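# Place a table bottle in the carton's empty cell

## Task

In the carton, one row is short its final bottle. Pick up a bottle from the steel table, set it into that vacant cell, then open the gripper and release it.

## Robot and tools

Robot: two arms, left_arm and right_arm, each with a parallel gripper. Scene frame: origin on the table top midway between the arms, +z up, +x out over the table, left_arm on the +y side. The names left and right are arm names only, not sides of any picture. Bases: left_arm at (+0.036, +0.235, 0) m, right_arm at (+0.037, -0.303, 0) m, right_arm yawed slightly.

Gripper axes: fingers point along the gripper's +z and close along its y. end_effector_position is the point between the finger pads, about 1 cm short of the fingertips. Reported hand positions can be off, more so at long reach. Arms tend to finish a centimetre or more low, and zero offsets can let them sag further. To hold an arm still, send in the first call of a reply the offset that brings it back to its wanted pose, then zeros in later calls, aiming higher if it still sags.

The row format (used by both move and execute_actions): one flat list of 14 numbers, each in [-1, 1], covering both arms even if one stays idle: dx, dy, dz, rx, ry, rz, opening for left_arm, then the same seven for right_arm. dx..rz are an offset, not a pose, expressed in that gripper's own axes and measured from its pose at the start of the action (for the first action of a call, or for move, from the last pose a result in this scene reported). Scale: 1.0 = 0.6 m for dx, dy, dz and 180 degrees for the rotation; rx, ry, rz form a single rotation vector. opening is absolute, not an offset: +1 fully open (0.094 m), -1 closed.

execute_actions(actions): a list of actions, each a table of up to 15 rows; each row lasts one control step (1/30 s), and if fewer than 15 rows are given the last one repeats to fill 15 steps (0.5 s). Every row is measured from the action's start pose, not from the previous row. An empty list just returns state and images. Per step the command is clipped to within 70 mm and 16 degrees of the measured pose, so far targets need several actions; after an action the arm only continues to its last clipped pose. Position wins over orientation if both cannot be met.

move(target, speed, blocking): target is one 14-number row as above (offsets from the last reported pose). The grippers travel in straight lines that finish together, lasting 0.5 to 10 s; longer paths stop short at 10 s. speed is the path top speed in m/s, 0.002 to 0.5, default 0.25 (turning up to twice that in rad/s). Openings are sent at the start. Paths ignore obstacles and the other arm, and grippers may lag, stray, or overshoot speed, especially with a near-straight arm. Faster contact hits harder; aiming past contact presses harder. blocking=false returns after 0.5 s while motion continues; then use wait(0) to check, and wait or stop before any new actions or moves. The result adds a move: line: done, off_target, moving, held (a check blocked the final step) or fault; limits=paced means the pose was clipped, limits=held means steps were blocked en route and the arm may then move faster than speed. Distances of each gripper to its target are also given.

wait(seconds): 0 to 10; arms hold their last command; returns early when a running move ends. stop(): brakes a running move; needs room to brake; fingers keep moving. zoom_image(camera, region): region [x0, y0, x1, y1] in pixels of that camera's latest image, at most 504 by 504; cameras cam_high and cam_low (504x504), cam_left_wrist and cam_right_wrist (616x616, fisheye). read_manual(section) only returns licence text. finished_scene(scene) ends the scene with the given number irreversibly and reports success; the bottle must remain in the cell. Replying with no tool call ends everything.

Result lines: the state line gives each gripper's position (m) and quat_wxyz in the scene frame; Hand target lines show where the controller is driving each gripper; grip_measured is finger opening on the command scale (last Joint positions number is opening in metres). Readings may be off about 1 mm. step readings list positions at some steps, with HELD marking steps where an arm's command was held back. pose unreachable means a clearance check altered that arm's command. FAULT or OVER-TEMPERATURE FAULT lines mean an arm stopped. MOTOR HOT warns at 75 °C; 90 °C stops the arm for 10 s; 100 °C drops it.

Gripping: command an opening below grip_measured to hold; about 0.03 below is secure. Pads push roughly 50 to 62 N, briefly more at first touch.

Joint ranges (rad): waist -2.618 to 3.054, shoulder 0 to 3.142, elbow 0 to 3.142, wrist pitch -1.571 to 1.571, wrist yaw -1.571 to 1.571, wrist roll -2.094 to 2.094. Elbows stop just before straight. Wrist cameras hang near the gripper and add bulk.

Avoid: knocking bottles or the carton off the table (fails the task), dropping or slamming the bottle, hard pushes, and arms colliding or pressing each other. Occasional disturbances may tug a held bottle or shove loose items.

Each tool is called after "Emit:" as a command line: name --argument value for each argument, lists and objects as JSON in quotes; but a table of rows of numbers goes row by row, as --pt "numbers of a row", without its own name.

## Session

Emit:
execute_actions --actions '[]'

Scene clock: 0.00 s.
left_arm: end_effector_position=(+0.1571, -0.1534, +0.2030) grip_measured=+1.000 end_effector_quat_wxyz=(+0.192, +0.214, +0.686, -0.669) | right_arm: end_effector_position=(+0.5645, -0.4680, +0.2360) grip_measured=+1.000 end_effector_quat_wxyz=(+0.012, +0.539, +0.600, +0.591)
Joint positions: left_arm=[-1.032  1.447  0.471  0.938  0.559 -0.969  0.094] | right_arm=[-0.484  2.56   2.687 -1.292 -1.237  1.138  0.094]
Joint velocities: left_arm=[-0.017  0.007 -0.017  0.007  0.051 -0.022  0.   ] | right_arm=[ 0.007 -0.012  0.007  0.051 -0.037  0.022  0.   ]
Joint torques (N m, as the arm reports them, + toward a larger angle): no reading
Hand target (left_arm): +0.158, -0.154, +0.215; +0.205, +0.221, +0.672, -0.677
Hand target (right_arm): +0.563, -0.466, +0.246; +0.018, +0.530, +0.603, +0.596

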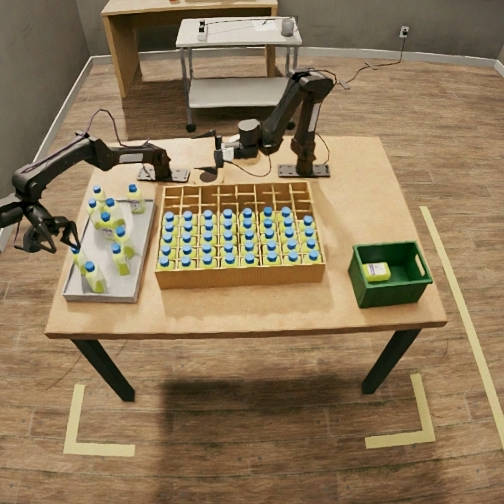

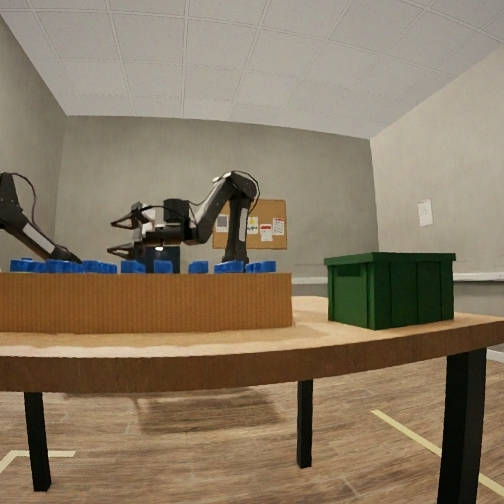

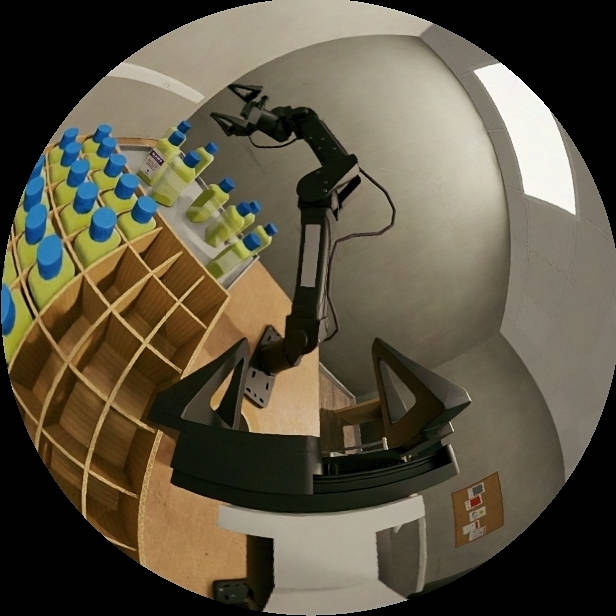

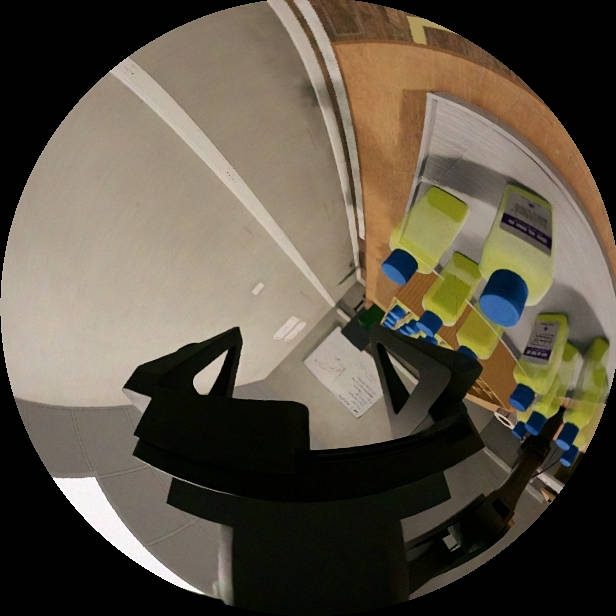

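Emit:
zoom_image --camera "cam_high" --region '[0, 120, 350, 320]'

Emit:
zoom_image --camera "cam_high" --region '[200, 160, 340, 300]'

Region (0, 120, 350, 320) of cam_high's 504x504 image, scaled by 1.440, with more detail than that image has; it fills the top 288 rows of this view, and the rest is white.

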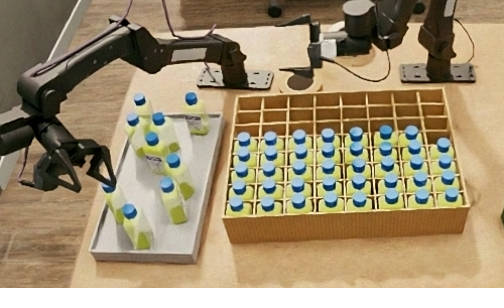

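Region (200, 160, 340, 300) of cam_high's 504x504 image, scaled by 3.600, with more detail than that image has.

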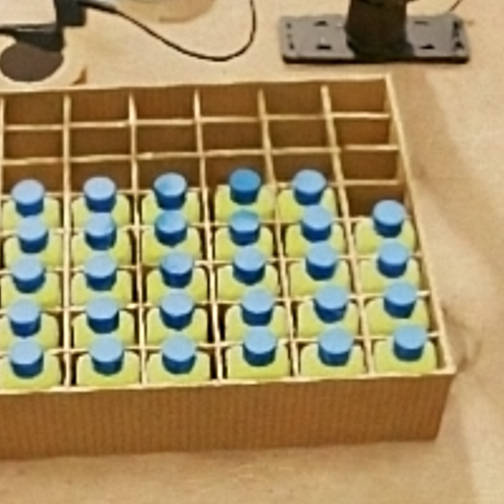

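Emit:
zoom_image --camera "cam_high" --region '[30, 160, 190, 320]'

Emit:
zoom_image --camera "cam_high" --region '[130, 100, 340, 200]'

Region (30, 160, 190, 320) of cam_high's 504x504 image, scaled by 3.150, with more detail than that image has.

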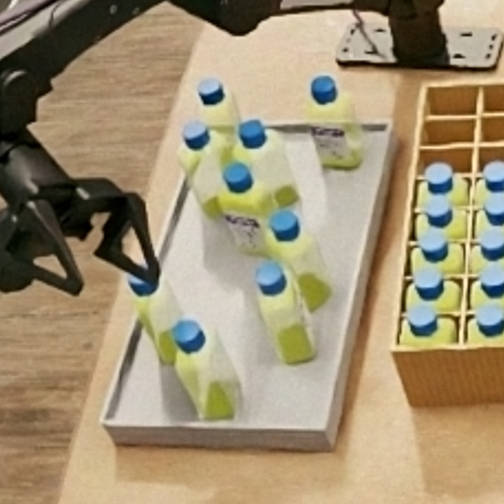

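Region (130, 100, 340, 200) of cam_high's 504x504 image, scaled by 2.400, with more detail than that image has; it fills the top 240 rows of this view, and the rest is white.

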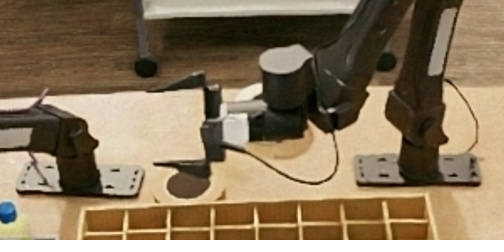

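Emit:
move --target '[-0.064,-0.014,0.169,-0.274,0.026,0.232,1, 0.1225,-0.262,-0.728,-0.208,-0.241,0.100,1]' --speed 0.25

Scene clock: 122.90 s.
left_arm: end_effector_position=(+0.1854, -0.2522, +0.2124) grip_measured=+1.000 end_effector_quat_wxyz=(+0.439, +0.368, +0.793, -0.207) | right_arm: end_effector_position=(+0.1500, -0.6807, +0.2905) grip_measured=+1.000 end_effector_quat_wxyz=(+0.295, +0.781, +0.247, +0.492)
Joint positions: left_arm=[-1.429  1.752  1.393 -0.275 -0.465 -0.326  0.094] | right_arm=[-1.588  1.792  1.725 -1.268 -1.212  0.975  0.094]
Joint velocities: left_arm=[ 0.012 -0.002 -0.002 -0.022 -0.051  0.007  0.   ] | right_arm=[-0.002  0.002  0.002 -0.081 -0.066 -0.037  0.   ]
Joint torques (N m, as the arm reports them, + toward a larger angle): left_arm=[-0.7  -8.87 11.41  1.34 -0.32  0.11] | right_arm=[ 0.18 -6.79  8.02  0.54 -0.78 -0.11]
Hand target (left_arm): +0.185, -0.258, +0.226; +0.451, +0.363, +0.787, -0.212
Hand target (right_arm): +0.151, -0.682, +0.300; +0.305, +0.773, +0.256, +0.495
Off the commanded pose (left_arm): 0.016 m, 2 deg.
Off the commanded pose (right_arm): 0.009 m, 3 deg.
move: off_target (left_arm, right_arm)

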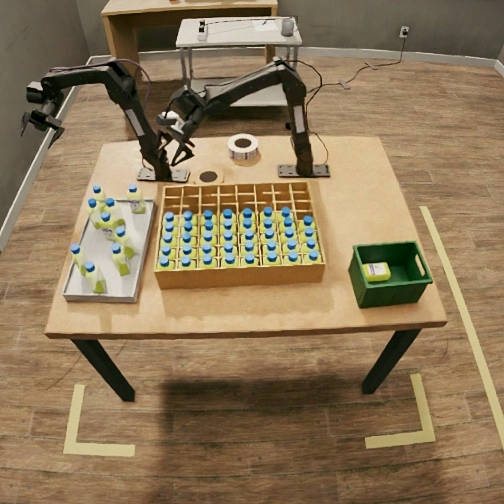

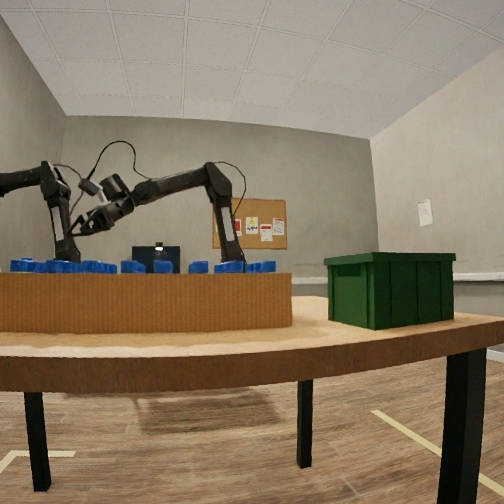

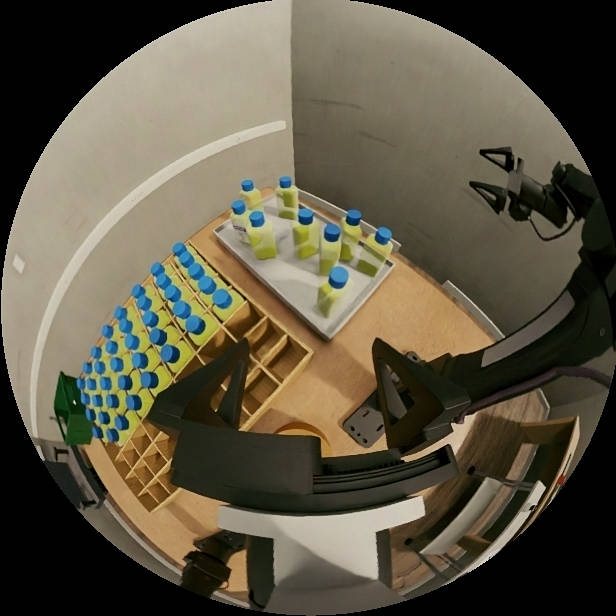

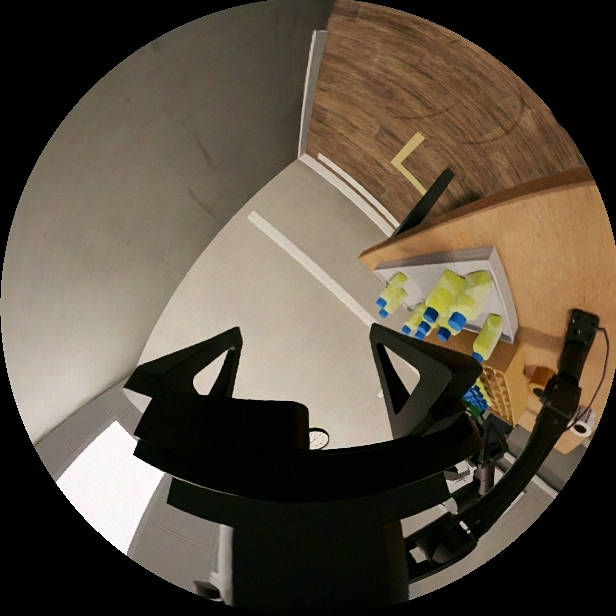

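Emit:
zoom_image --camera "cam_left_wrist" --region '[200, 160, 420, 380]'

Emit:
zoom_image --camera "cam_high" --region '[80, 100, 220, 240]'

Region (200, 160, 420, 380) of cam_left_wrist's 616x616 image, scaled by 2.291, with more detail than that image has.

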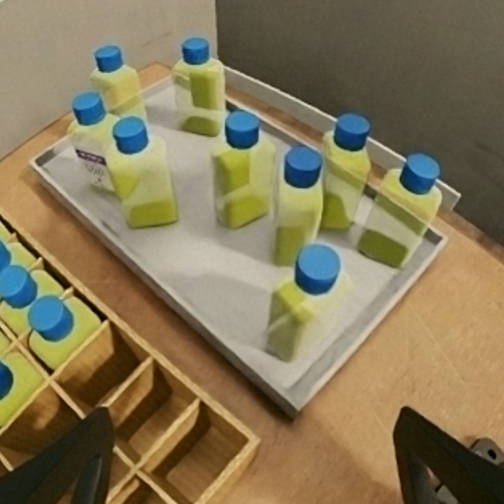

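Region (80, 100, 220, 240) of cam_high's 504x504 image, scaled by 3.600, with more detail than that image has.

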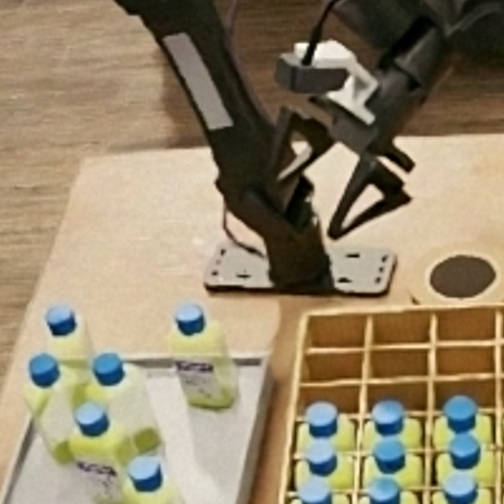

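Emit:
move --target '[-0.082,-0.077,0.173,0,-0.011,0,1, 0.010,0.012,-0.006,0,0,0,1]' --speed 0.15

Emit:
zoom_image --camera "cam_left_wrist" --region '[200, 260, 420, 480]'

Scene clock: 202.10 s.
left_arm: end_effector_position=(+0.2189, -0.3653, +0.1818) grip_measured=+1.000 end_effector_quat_wxyz=(+0.442, +0.373, +0.790, -0.203) | right_arm: end_effector_position=(+0.1502, -0.6775, +0.2890) grip_measured=+1.000 end_effector_quat_wxyz=(+0.285, +0.785, +0.240, +0.495)
Joint positions: left_arm=[-1.395  2.234  1.953 -0.341 -0.442 -0.285  0.094] | right_arm=[-1.588  1.792  1.725 -1.294 -1.207  0.975  0.094]
Joint velocities: left_arm=[ 0.002 -0.007  0.002 -0.066 -0.007  0.007  0.   ] | right_arm=[-0.002 -0.002  0.012 -0.051 -0.037  0.037  0.   ]
Joint torques (N m, as the arm reports them, + toward a larger angle): left_arm=[  0.89 -13.69  11.27   1.35  -0.11   0.08] | right_arm=[-0.05 -6.92  8.65  0.51 -0.64  0.04]
Hand target (left_arm): +0.225, -0.368, +0.199; +0.453, +0.364, +0.785, -0.214
Hand target (right_arm): +0.150, -0.680, +0.300; +0.296, +0.781, +0.246, +0.492
Off the commanded pose (left_arm): 0.019 m, 2 deg.
Off the commanded pose (right_arm): 0.012 m, 1 deg.
move: off_target (left_arm, right_arm)

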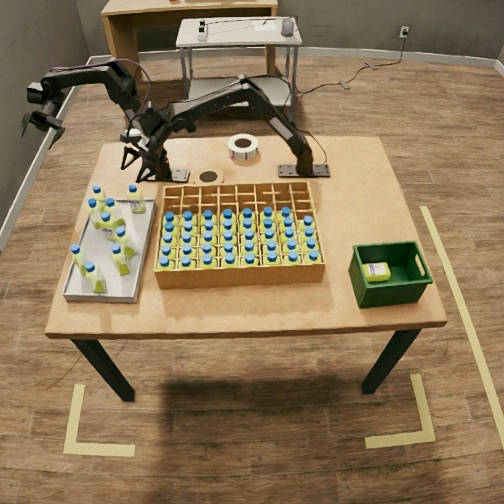

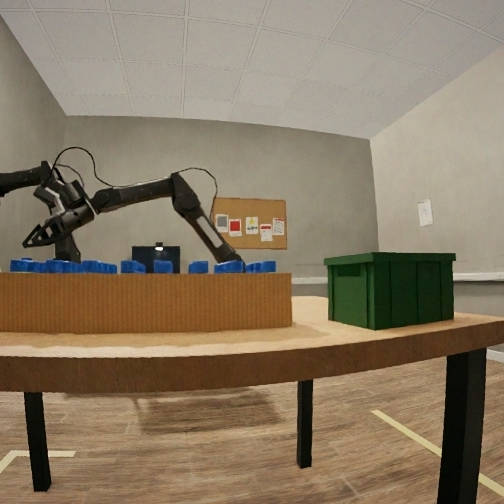

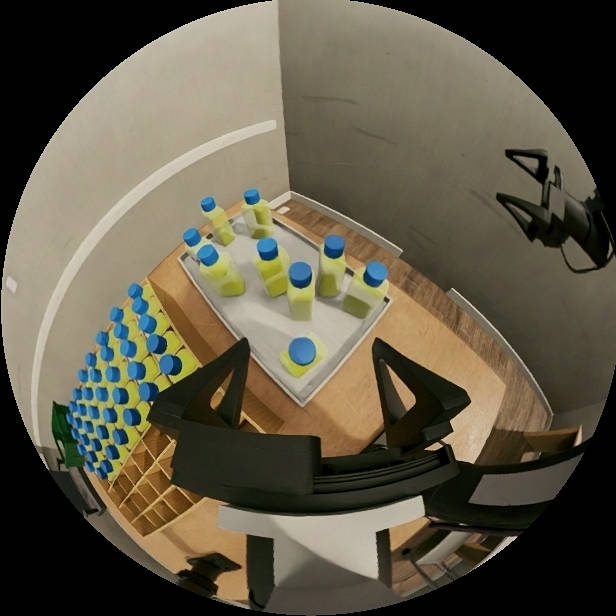

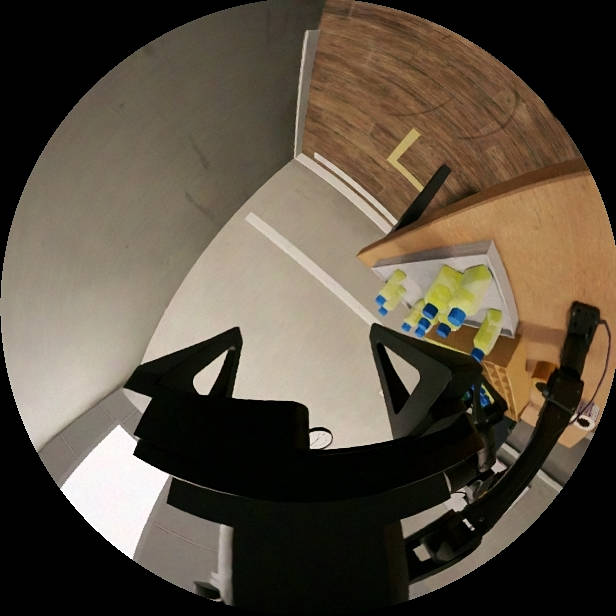

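Region (200, 260, 420, 480) of cam_left_wrist's 616x616 image, scaled by 2.291, with more detail than that image has.

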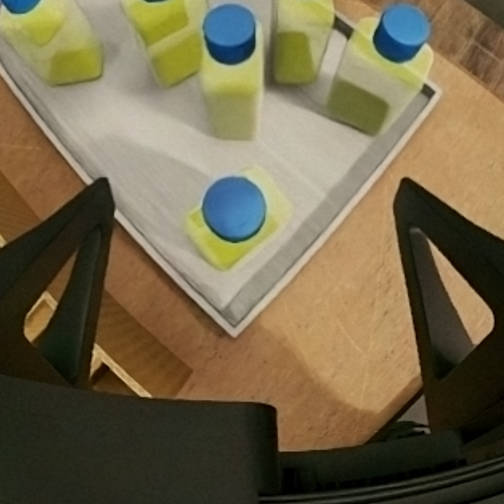

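Emit:
move --target '[0.006,0.018,0.037,0,-0.011,0,0.4, 0.010,0.012,-0.006,0,0,0,1]' --speed 0.08

Emit:
zoom_image --camera "cam_left_wrist" --region '[200, 260, 420, 480]'

Emit:
zoom_image --camera "cam_high" --region '[90, 140, 190, 240]'

Scene clock: 221.57 s.
left_arm: end_effector_position=(+0.2348, -0.3698, +0.1635) grip_measured=+0.402 end_effector_quat_wxyz=(+0.451, +0.373, +0.785, -0.204) | right_arm: end_effector_position=(+0.1504, -0.6742, +0.2876) grip_measured=+1.000 end_effector_quat_wxyz=(+0.275, +0.789, +0.233, +0.497)
Joint positions: left_arm=[-1.367  2.264  1.914 -0.245 -0.427 -0.254  0.066] | right_arm=[-1.588  1.792  1.725 -1.32  -1.203  0.975  0.094]
Joint velocities: left_arm=[-0.017 -0.002 -0.002  0.051 -0.066 -0.022 -0.   ] | right_arm=[-0.002  0.012  0.007 -0.081 -0.051  0.066  0.   ]
Joint torques (N m, as the arm reports them, + toward a larger angle): left_arm=[  0.56 -13.88   7.9    1.59  -0.12   0.08] | right_arm=[-0.04 -6.83  8.68  0.48 -0.64  0.03]
Hand target (left_arm): +0.238, -0.371, +0.167; +0.456, +0.370, +0.782, -0.209
Hand target (right_arm): +0.150, -0.677, +0.299; +0.286, +0.785, +0.240, +0.494
Off the commanded pose (left_arm): 0.005 m, 1 deg.
Off the commanded pose (right_arm): 0.012 m, 2 deg.
move: off_target (right_arm)

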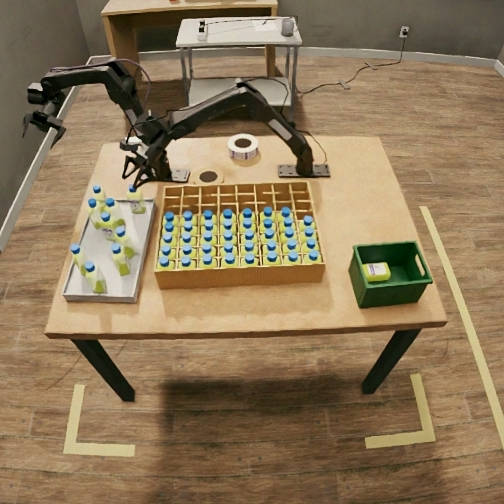

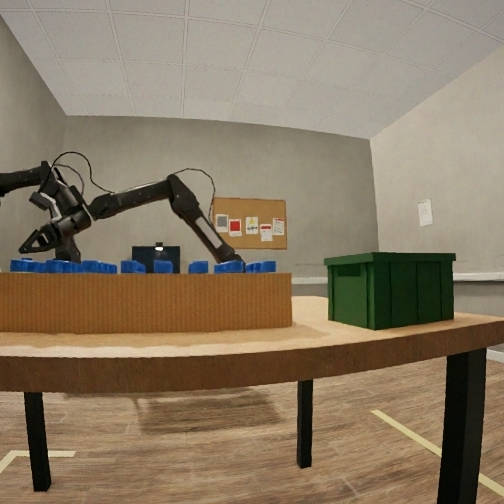

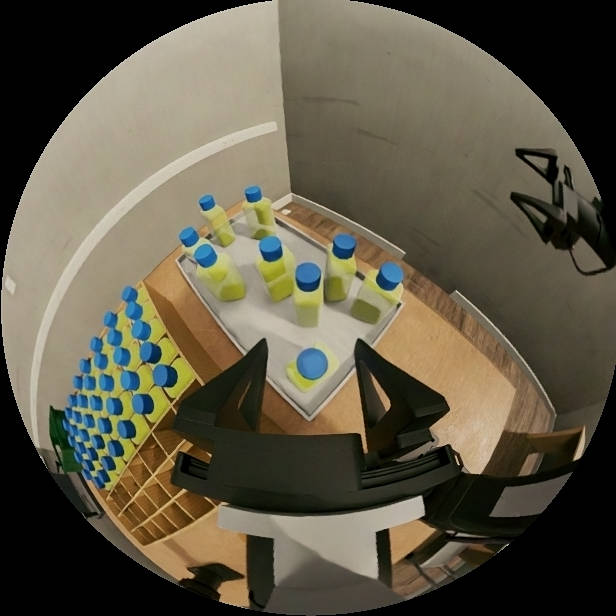

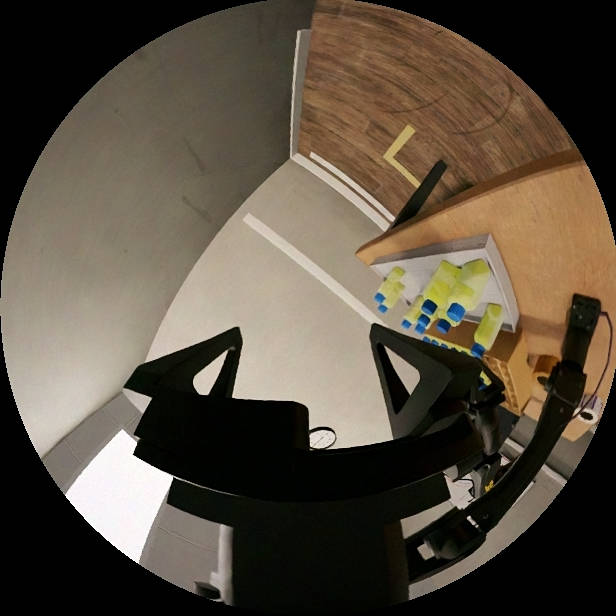

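Region (200, 260, 420, 480) of cam_left_wrist's 616x616 image, scaled by 2.291, with more detail than that image has.

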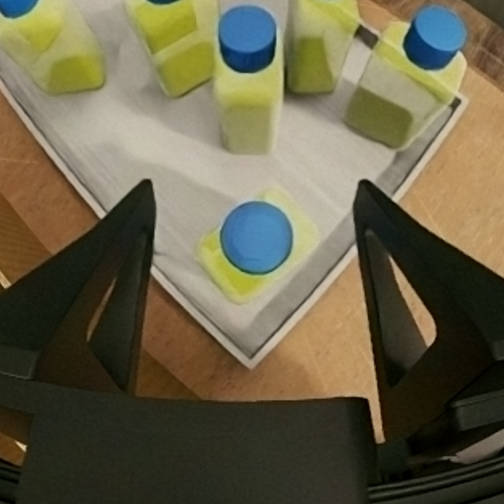

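Region (90, 140, 190, 240) of cam_high's 504x504 image, scaled by 5.040, with more detail than that image has.

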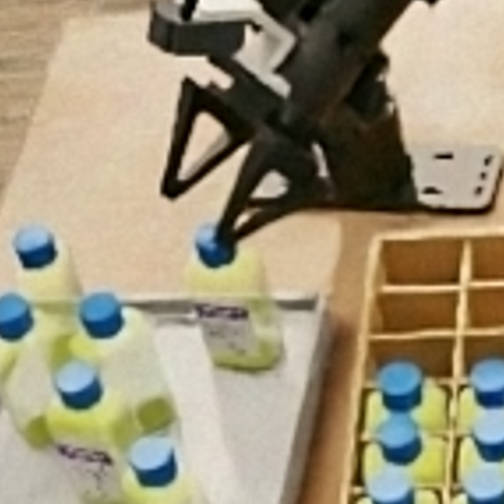

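Emit:
move --target '[0.047,0.002,0.028,0,-0.004,0,0.4, 0.010,0.014,-0.010,0,0,0,1]' --speed 0.06

Emit:
zoom_image --camera "cam_left_wrist" --region '[200, 260, 420, 480]'

Emit:
zoom_image --camera "cam_high" --region '[90, 140, 190, 240]'

Scene clock: 234.97 s.
left_arm: end_effector_position=(+0.2342, -0.3671, +0.1288) grip_measured=+0.402 end_effector_quat_wxyz=(+0.450, +0.375, +0.785, -0.202) | right_arm: end_effector_position=(+0.1505, -0.6715, +0.2927) grip_measured=+1.000 end_effector_quat_wxyz=(+0.266, +0.792, +0.228, +0.499)
Joint positions: left_arm=[-1.367  2.28   1.802 -0.121 -0.427 -0.251  0.066] | right_arm=[-1.588  1.798  1.758 -1.371 -1.198  0.972  0.094]
Joint velocities: left_arm=[-0.007  0.002 -0.002  0.022  0.007  0.095 -0.001] | right_arm=[ 0.012 -0.007  0.002 -0.037  0.081  0.022  0.   ]
Joint torques (N m, as the arm reports them, + toward a larger angle): left_arm=[  0.23 -13.85   7.63   1.54  -0.13   0.05] | right_arm=[-0.51 -6.4   7.85  0.46 -0.65 -0.1 ]
Hand target (left_arm): +0.236, -0.368, +0.131; +0.456, +0.372, +0.782, -0.206
Hand target (right_arm): +0.148, -0.675, +0.299; +0.275, +0.789, +0.233, +0.497
Off the commanded pose (left_arm): 0.003 m, 1 deg.
Off the commanded pose (right_arm): 0.008 m, 1 deg.
move: done

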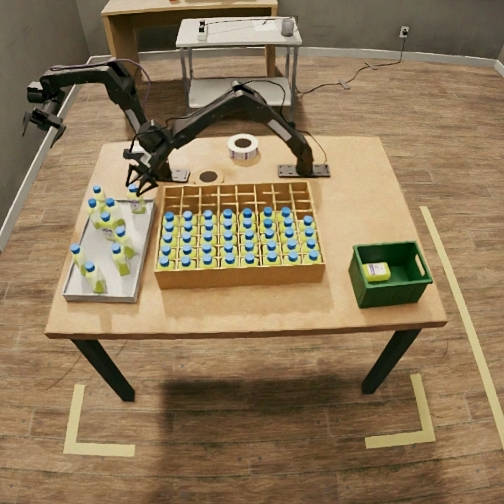

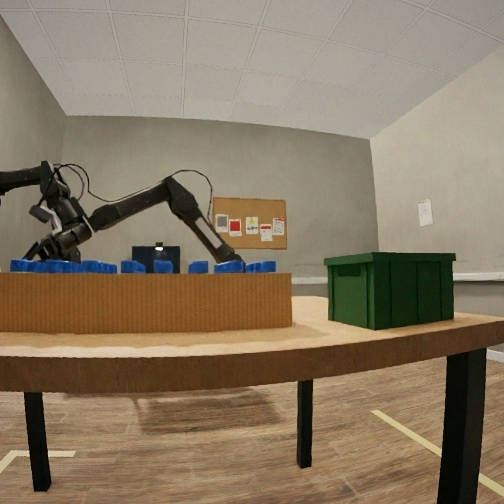

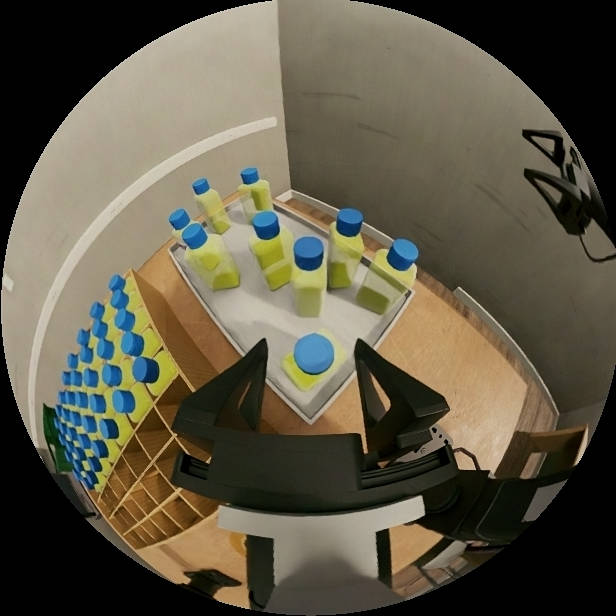

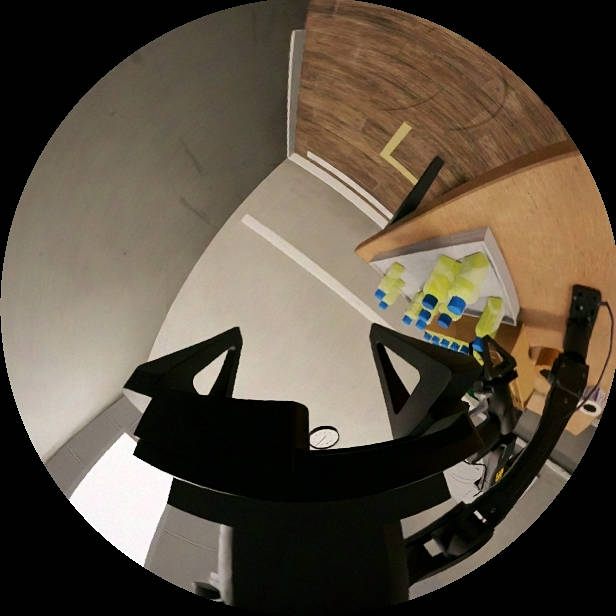

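Region (200, 260, 420, 480) of cam_left_wrist's 616x616 image, scaled by 2.291, with more detail than that image has.

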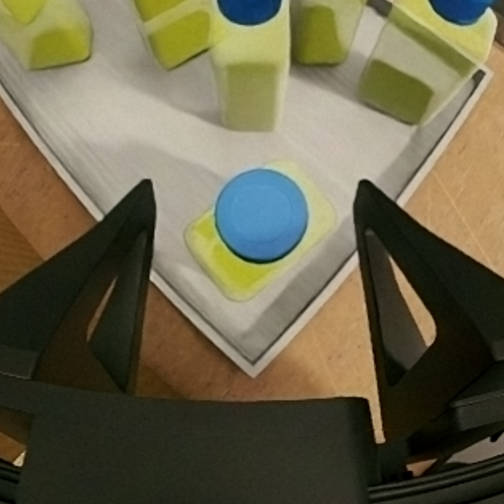

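Region (90, 140, 190, 240) of cam_high's 504x504 image, scaled by 5.040, with more detail than that image has.

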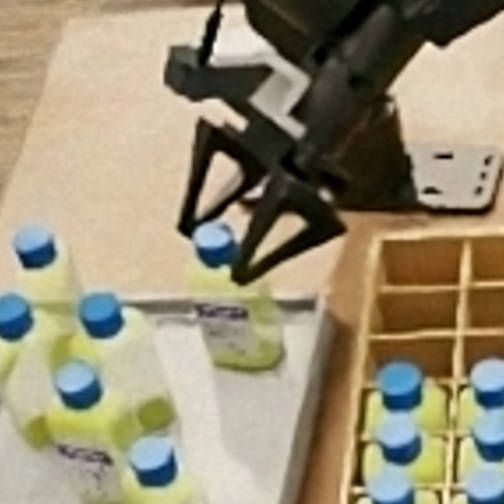

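Emit:
zoom_image --camera "cam_right_wrist" --region '[440, 280, 540, 380]'

Region (440, 280, 540, 380) of cam_right_wrist's 616x616 image, scaled by 5.040, with more detail than that image has.

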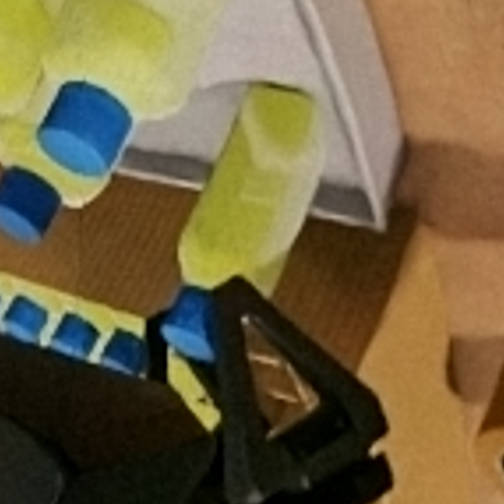

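Emit:
execute_actions --actions '[[[-0.003,-0.002,0.002,0,0,0,0.2,0.008,0.01,-0.006,0,0,0,1],[-0.003,-0.002,0.002,0,0,0,0.1,0.008,0.01,-0.006,0,0,0,1],[-0.003,-0.002,0.002,0,0,0,0.0,0.008,0.01,-0.006,0,0,0,1],[-0.003,-0.002,0.002,0,0,0,-0.1,0.008,0.01,-0.006,0,0,0,1],[-0.003,-0.002,0.002,0,0,0,-0.2,0.008,0.01,-0.006,0,0,0,1],[-0.003,-0.002,0.002,0,0,0,-0.25,0.008,0.01,-0.006,0,0,0,1],[-0.003,-0.002,0.002,0,0,0,-0.28,0.008,0.01,-0.006,0,0,0,1],[-0.003,-0.002,0.002,0,0,0,-0.31,0.008,0.01,-0.006,0,0,0,1],[-0.003,-0.002,0.002,0,0,0,-0.34,0.008,0.01,-0.006,0,0,0,1],[-0.003,-0.002,0.002,0,0,0,-0.36,0.008,0.01,-0.006,0,0,0,1],[-0.003,-0.002,0.002,0,0,0,-0.38,0.008,0.01,-0.006,0,0,0,1],[-0.003,-0.002,0.002,0,0,0,-0.40,0.008,0.01,-0.006,0,0,0,1],[-0.003,-0.002,0.002,0,0,0,-0.42,0.008,0.01,-0.006,0,0,0,1],[-0.003,-0.002,0.002,0,0,0,-0.44,0.008,0.01,-0.006,0,0,0,1],[-0.003,-0.002,0.002,0,0,0,-0.45,0.008,0.01,-0.006,0,0,0,1]]]'

Emit:
wait --seconds 0.5

Emit:
zoom_image --camera "cam_left_wrist" --region '[200, 260, 420, 480]'

Scene clock: 258.23 s.
left_arm: end_effector_position=(+0.2336, -0.3675, +0.1287) grip_measured=-0.437 end_effector_quat_wxyz=(+0.449, +0.375, +0.785, -0.204) | right_arm: end_effector_position=(+0.1507, -0.6685, +0.2915) grip_measured=+1.000 end_effector_quat_wxyz=(+0.257, +0.796, +0.222, +0.502)
Joint positions: left_arm=[-1.367  2.28   1.802 -0.12  -0.422 -0.253  0.026] | right_arm=[-1.588  1.798  1.758 -1.394 -1.194  0.972  0.094]
Joint velocities: left_arm=[-0.007  0.002 -0.002  0.007 -0.022 -0.095 -0.007] | right_arm=[-0.002 -0.002  0.007 -0.037  0.037  0.007  0.   ]
Joint torques (N m, as the arm reports them, + toward a larger angle): left_arm=[  0.1  -13.14   9.53   1.3   -0.18   0.08] | right_arm=[-0.17 -6.57  8.43  0.41 -0.63  0.  ]
Hand target (left_arm): +0.235, -0.369, +0.130; +0.450, +0.375, +0.785, -0.202
Hand target (right_arm): +0.150, -0.672, +0.301; +0.267, +0.792, +0.228, +0.499
Off the commanded pose (left_arm): 0.002 m, 0 deg.
Off the commanded pose (right_arm): 0.010 m, 1 deg.
Step readings (end_effector_position):
0: left_arm (+0.2343, -0.3676, +0.1295) | right_arm (+0.1505, -0.6713, +0.2926)
1: left_arm (+0.2343, -0.3674, +0.1293) | right_arm (+0.1505, -0.6711, +0.2925)
2: left_arm (+0.2342, -0.3671, +0.1289) | right_arm (+0.1505, -0.6706, +0.2923)
4: left_arm (+0.2341, -0.3665, +0.1280) | right_arm (+0.1506, -0.6699, +0.2920)
8: left_arm (+0.2339, -0.3669, +0.1282) | right_arm (+0.1506, -0.6691, +0.2917)
15: end_effector_position above

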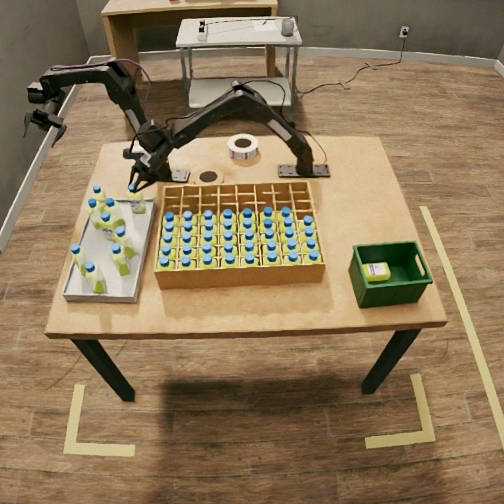

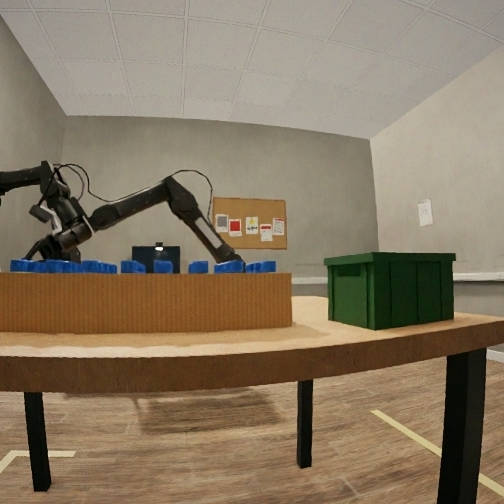

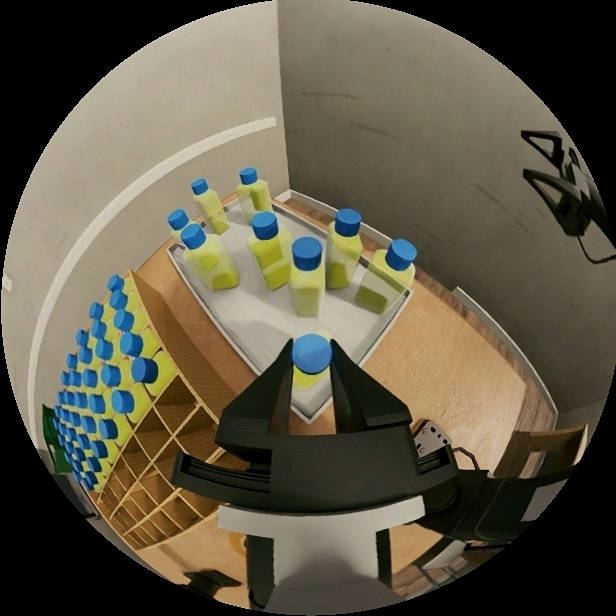

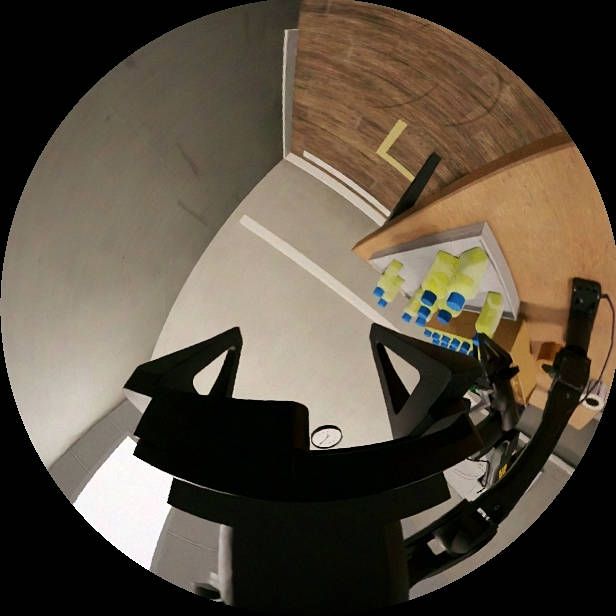

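Scene clock: 258.73 s.
left_arm: end_effector_position=(+0.2335, -0.3676, +0.1286) grip_measured=-0.440 end_effector_quat_wxyz=(+0.449, +0.375, +0.785, -0.205) | right_arm: end_effector_position=(+0.1507, -0.6683, +0.2914) grip_measured=+1.000 end_effector_quat_wxyz=(+0.257, +0.796, +0.222, +0.502)
Joint positions: left_arm=[-1.367  2.28   1.802 -0.12  -0.422 -0.254  0.026] | right_arm=[-1.588  1.798  1.758 -1.395 -1.193  0.972  0.094]
Joint velocities: left_arm=[-0.007 -0.007 -0.002 -0.066 -0.037 -0.037  0.001] | right_arm=[-0.017 -0.012 -0.012 -0.095 -0.022  0.022  0.   ]
Joint torques (N m, as the arm reports them, + toward a larger angle): left_arm=[ -0.01 -13.06   9.61   1.3   -0.17   0.06] | right_arm=[-0.16 -6.58  8.44  0.42 -0.64  0.  ]
Hand target (left_arm): +0.235, -0.369, +0.130; +0.450, +0.375, +0.785, -0.202
Hand target (right_arm): +0.150, -0.672, +0.301; +0.267, +0.792, +0.228, +0.499
Off the commanded pose (left_arm): 0.002 m, 0 deg.
Off the commanded pose (right_arm): 0.011 m, 1 deg.
wait: 0.50 s; at rest by 0.17 s

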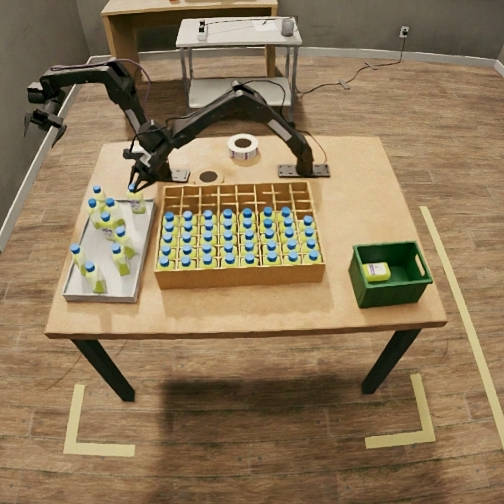

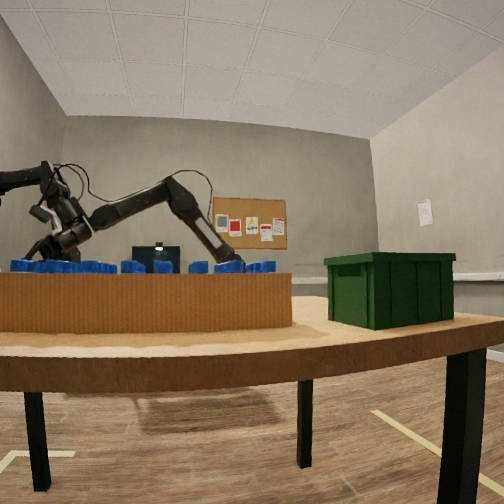

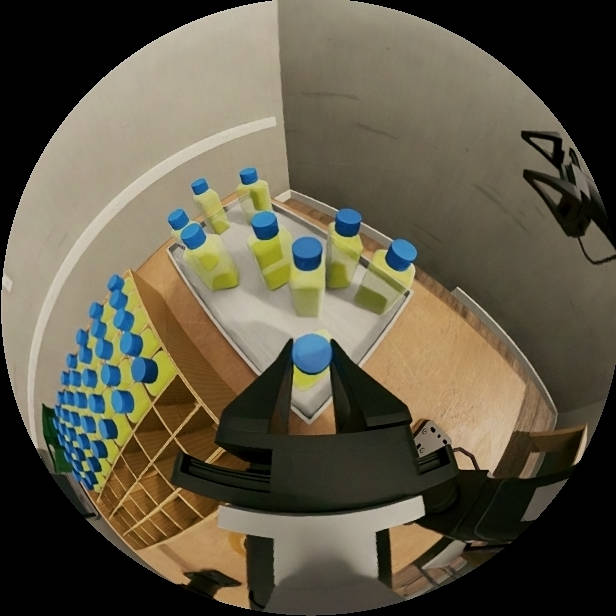

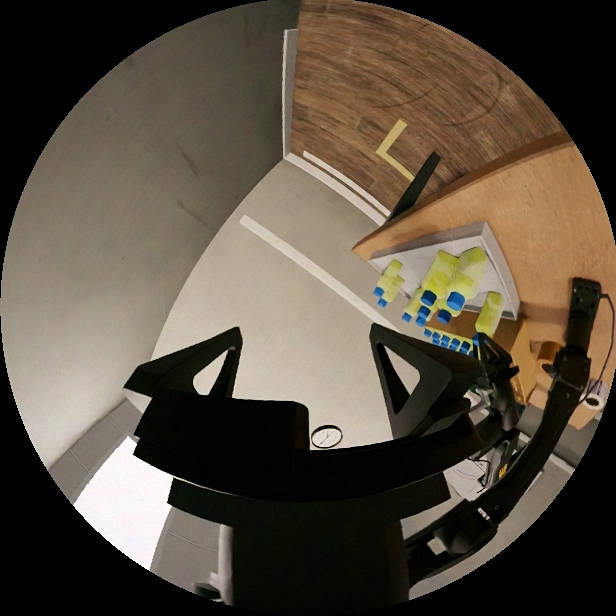

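Region (200, 260, 420, 480) of cam_left_wrist's 616x616 image, scaled by 2.291, with more detail than that image has.

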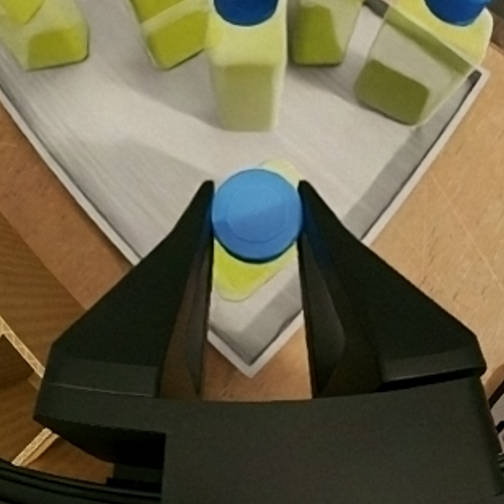

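Emit:
move --target '[-0.18,0.0245,-0.138,0,-0.011,0,-0.48, 0.008,0.012,-0.008,0,0,0,1]' --speed 0.12

Scene clock: 268.43 s.
left_arm: end_effector_position=(+0.2284, -0.3471, +0.2147) grip_measured=-0.461 end_effector_quat_wxyz=(+0.429, +0.395, +0.792, -0.179) | right_arm: end_effector_position=(+0.1506, -0.6668, +0.2935) grip_measured=+1.000 end_effector_quat_wxyz=(+0.247, +0.799, +0.216, +0.504)
Joint positions: left_arm=[-1.367  2.197  2.063 -0.535 -0.416 -0.243  0.025] | right_arm=[-1.588  1.807  1.783 -1.435 -1.188  0.972  0.094]
Joint velocities: left_arm=[ 0.002 -0.002 -0.002 -0.037 -0.037  0.007 -0.   ] | right_arm=[-0.007  0.007 -0.012  0.037 -0.007 -0.037  0.   ]
Joint torques (N m, as the arm reports them, + toward a larger angle): left_arm=[  0.11 -16.91  11.2    1.61  -0.26   0.08] | right_arm=[-0.36 -6.65  7.79  0.39 -0.64 -0.1 ]
Hand target (left_arm): +0.231, -0.347, +0.264; +0.462, +0.371, +0.777, -0.211
Hand target (right_arm): +0.149, -0.670, +0.301; +0.257, +0.796, +0.222, +0.501
Off the commanded pose (left_arm): 0.050 m, 6 deg.
Off the commanded pose (right_arm): 0.008 m, 1 deg.
move: off_target (left_arm)

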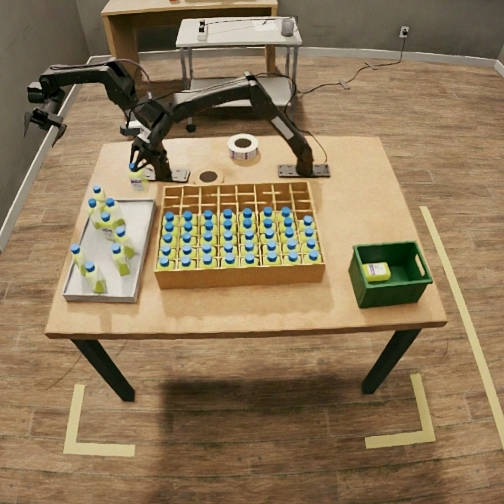

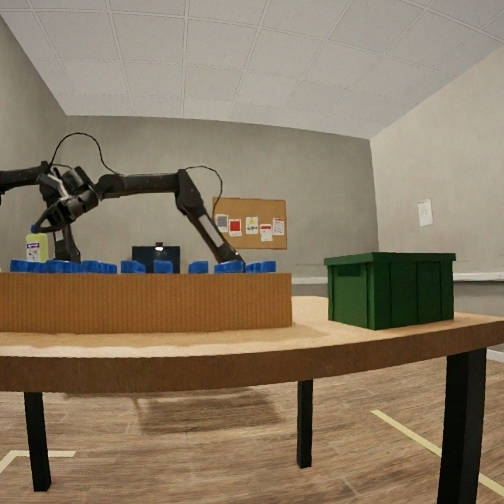

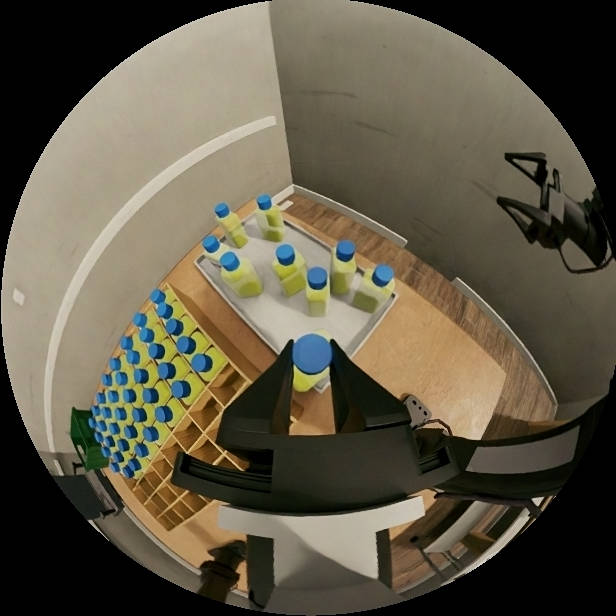

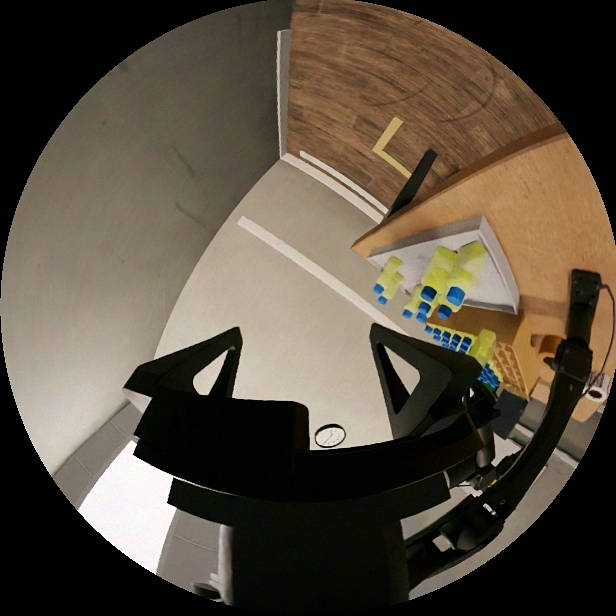

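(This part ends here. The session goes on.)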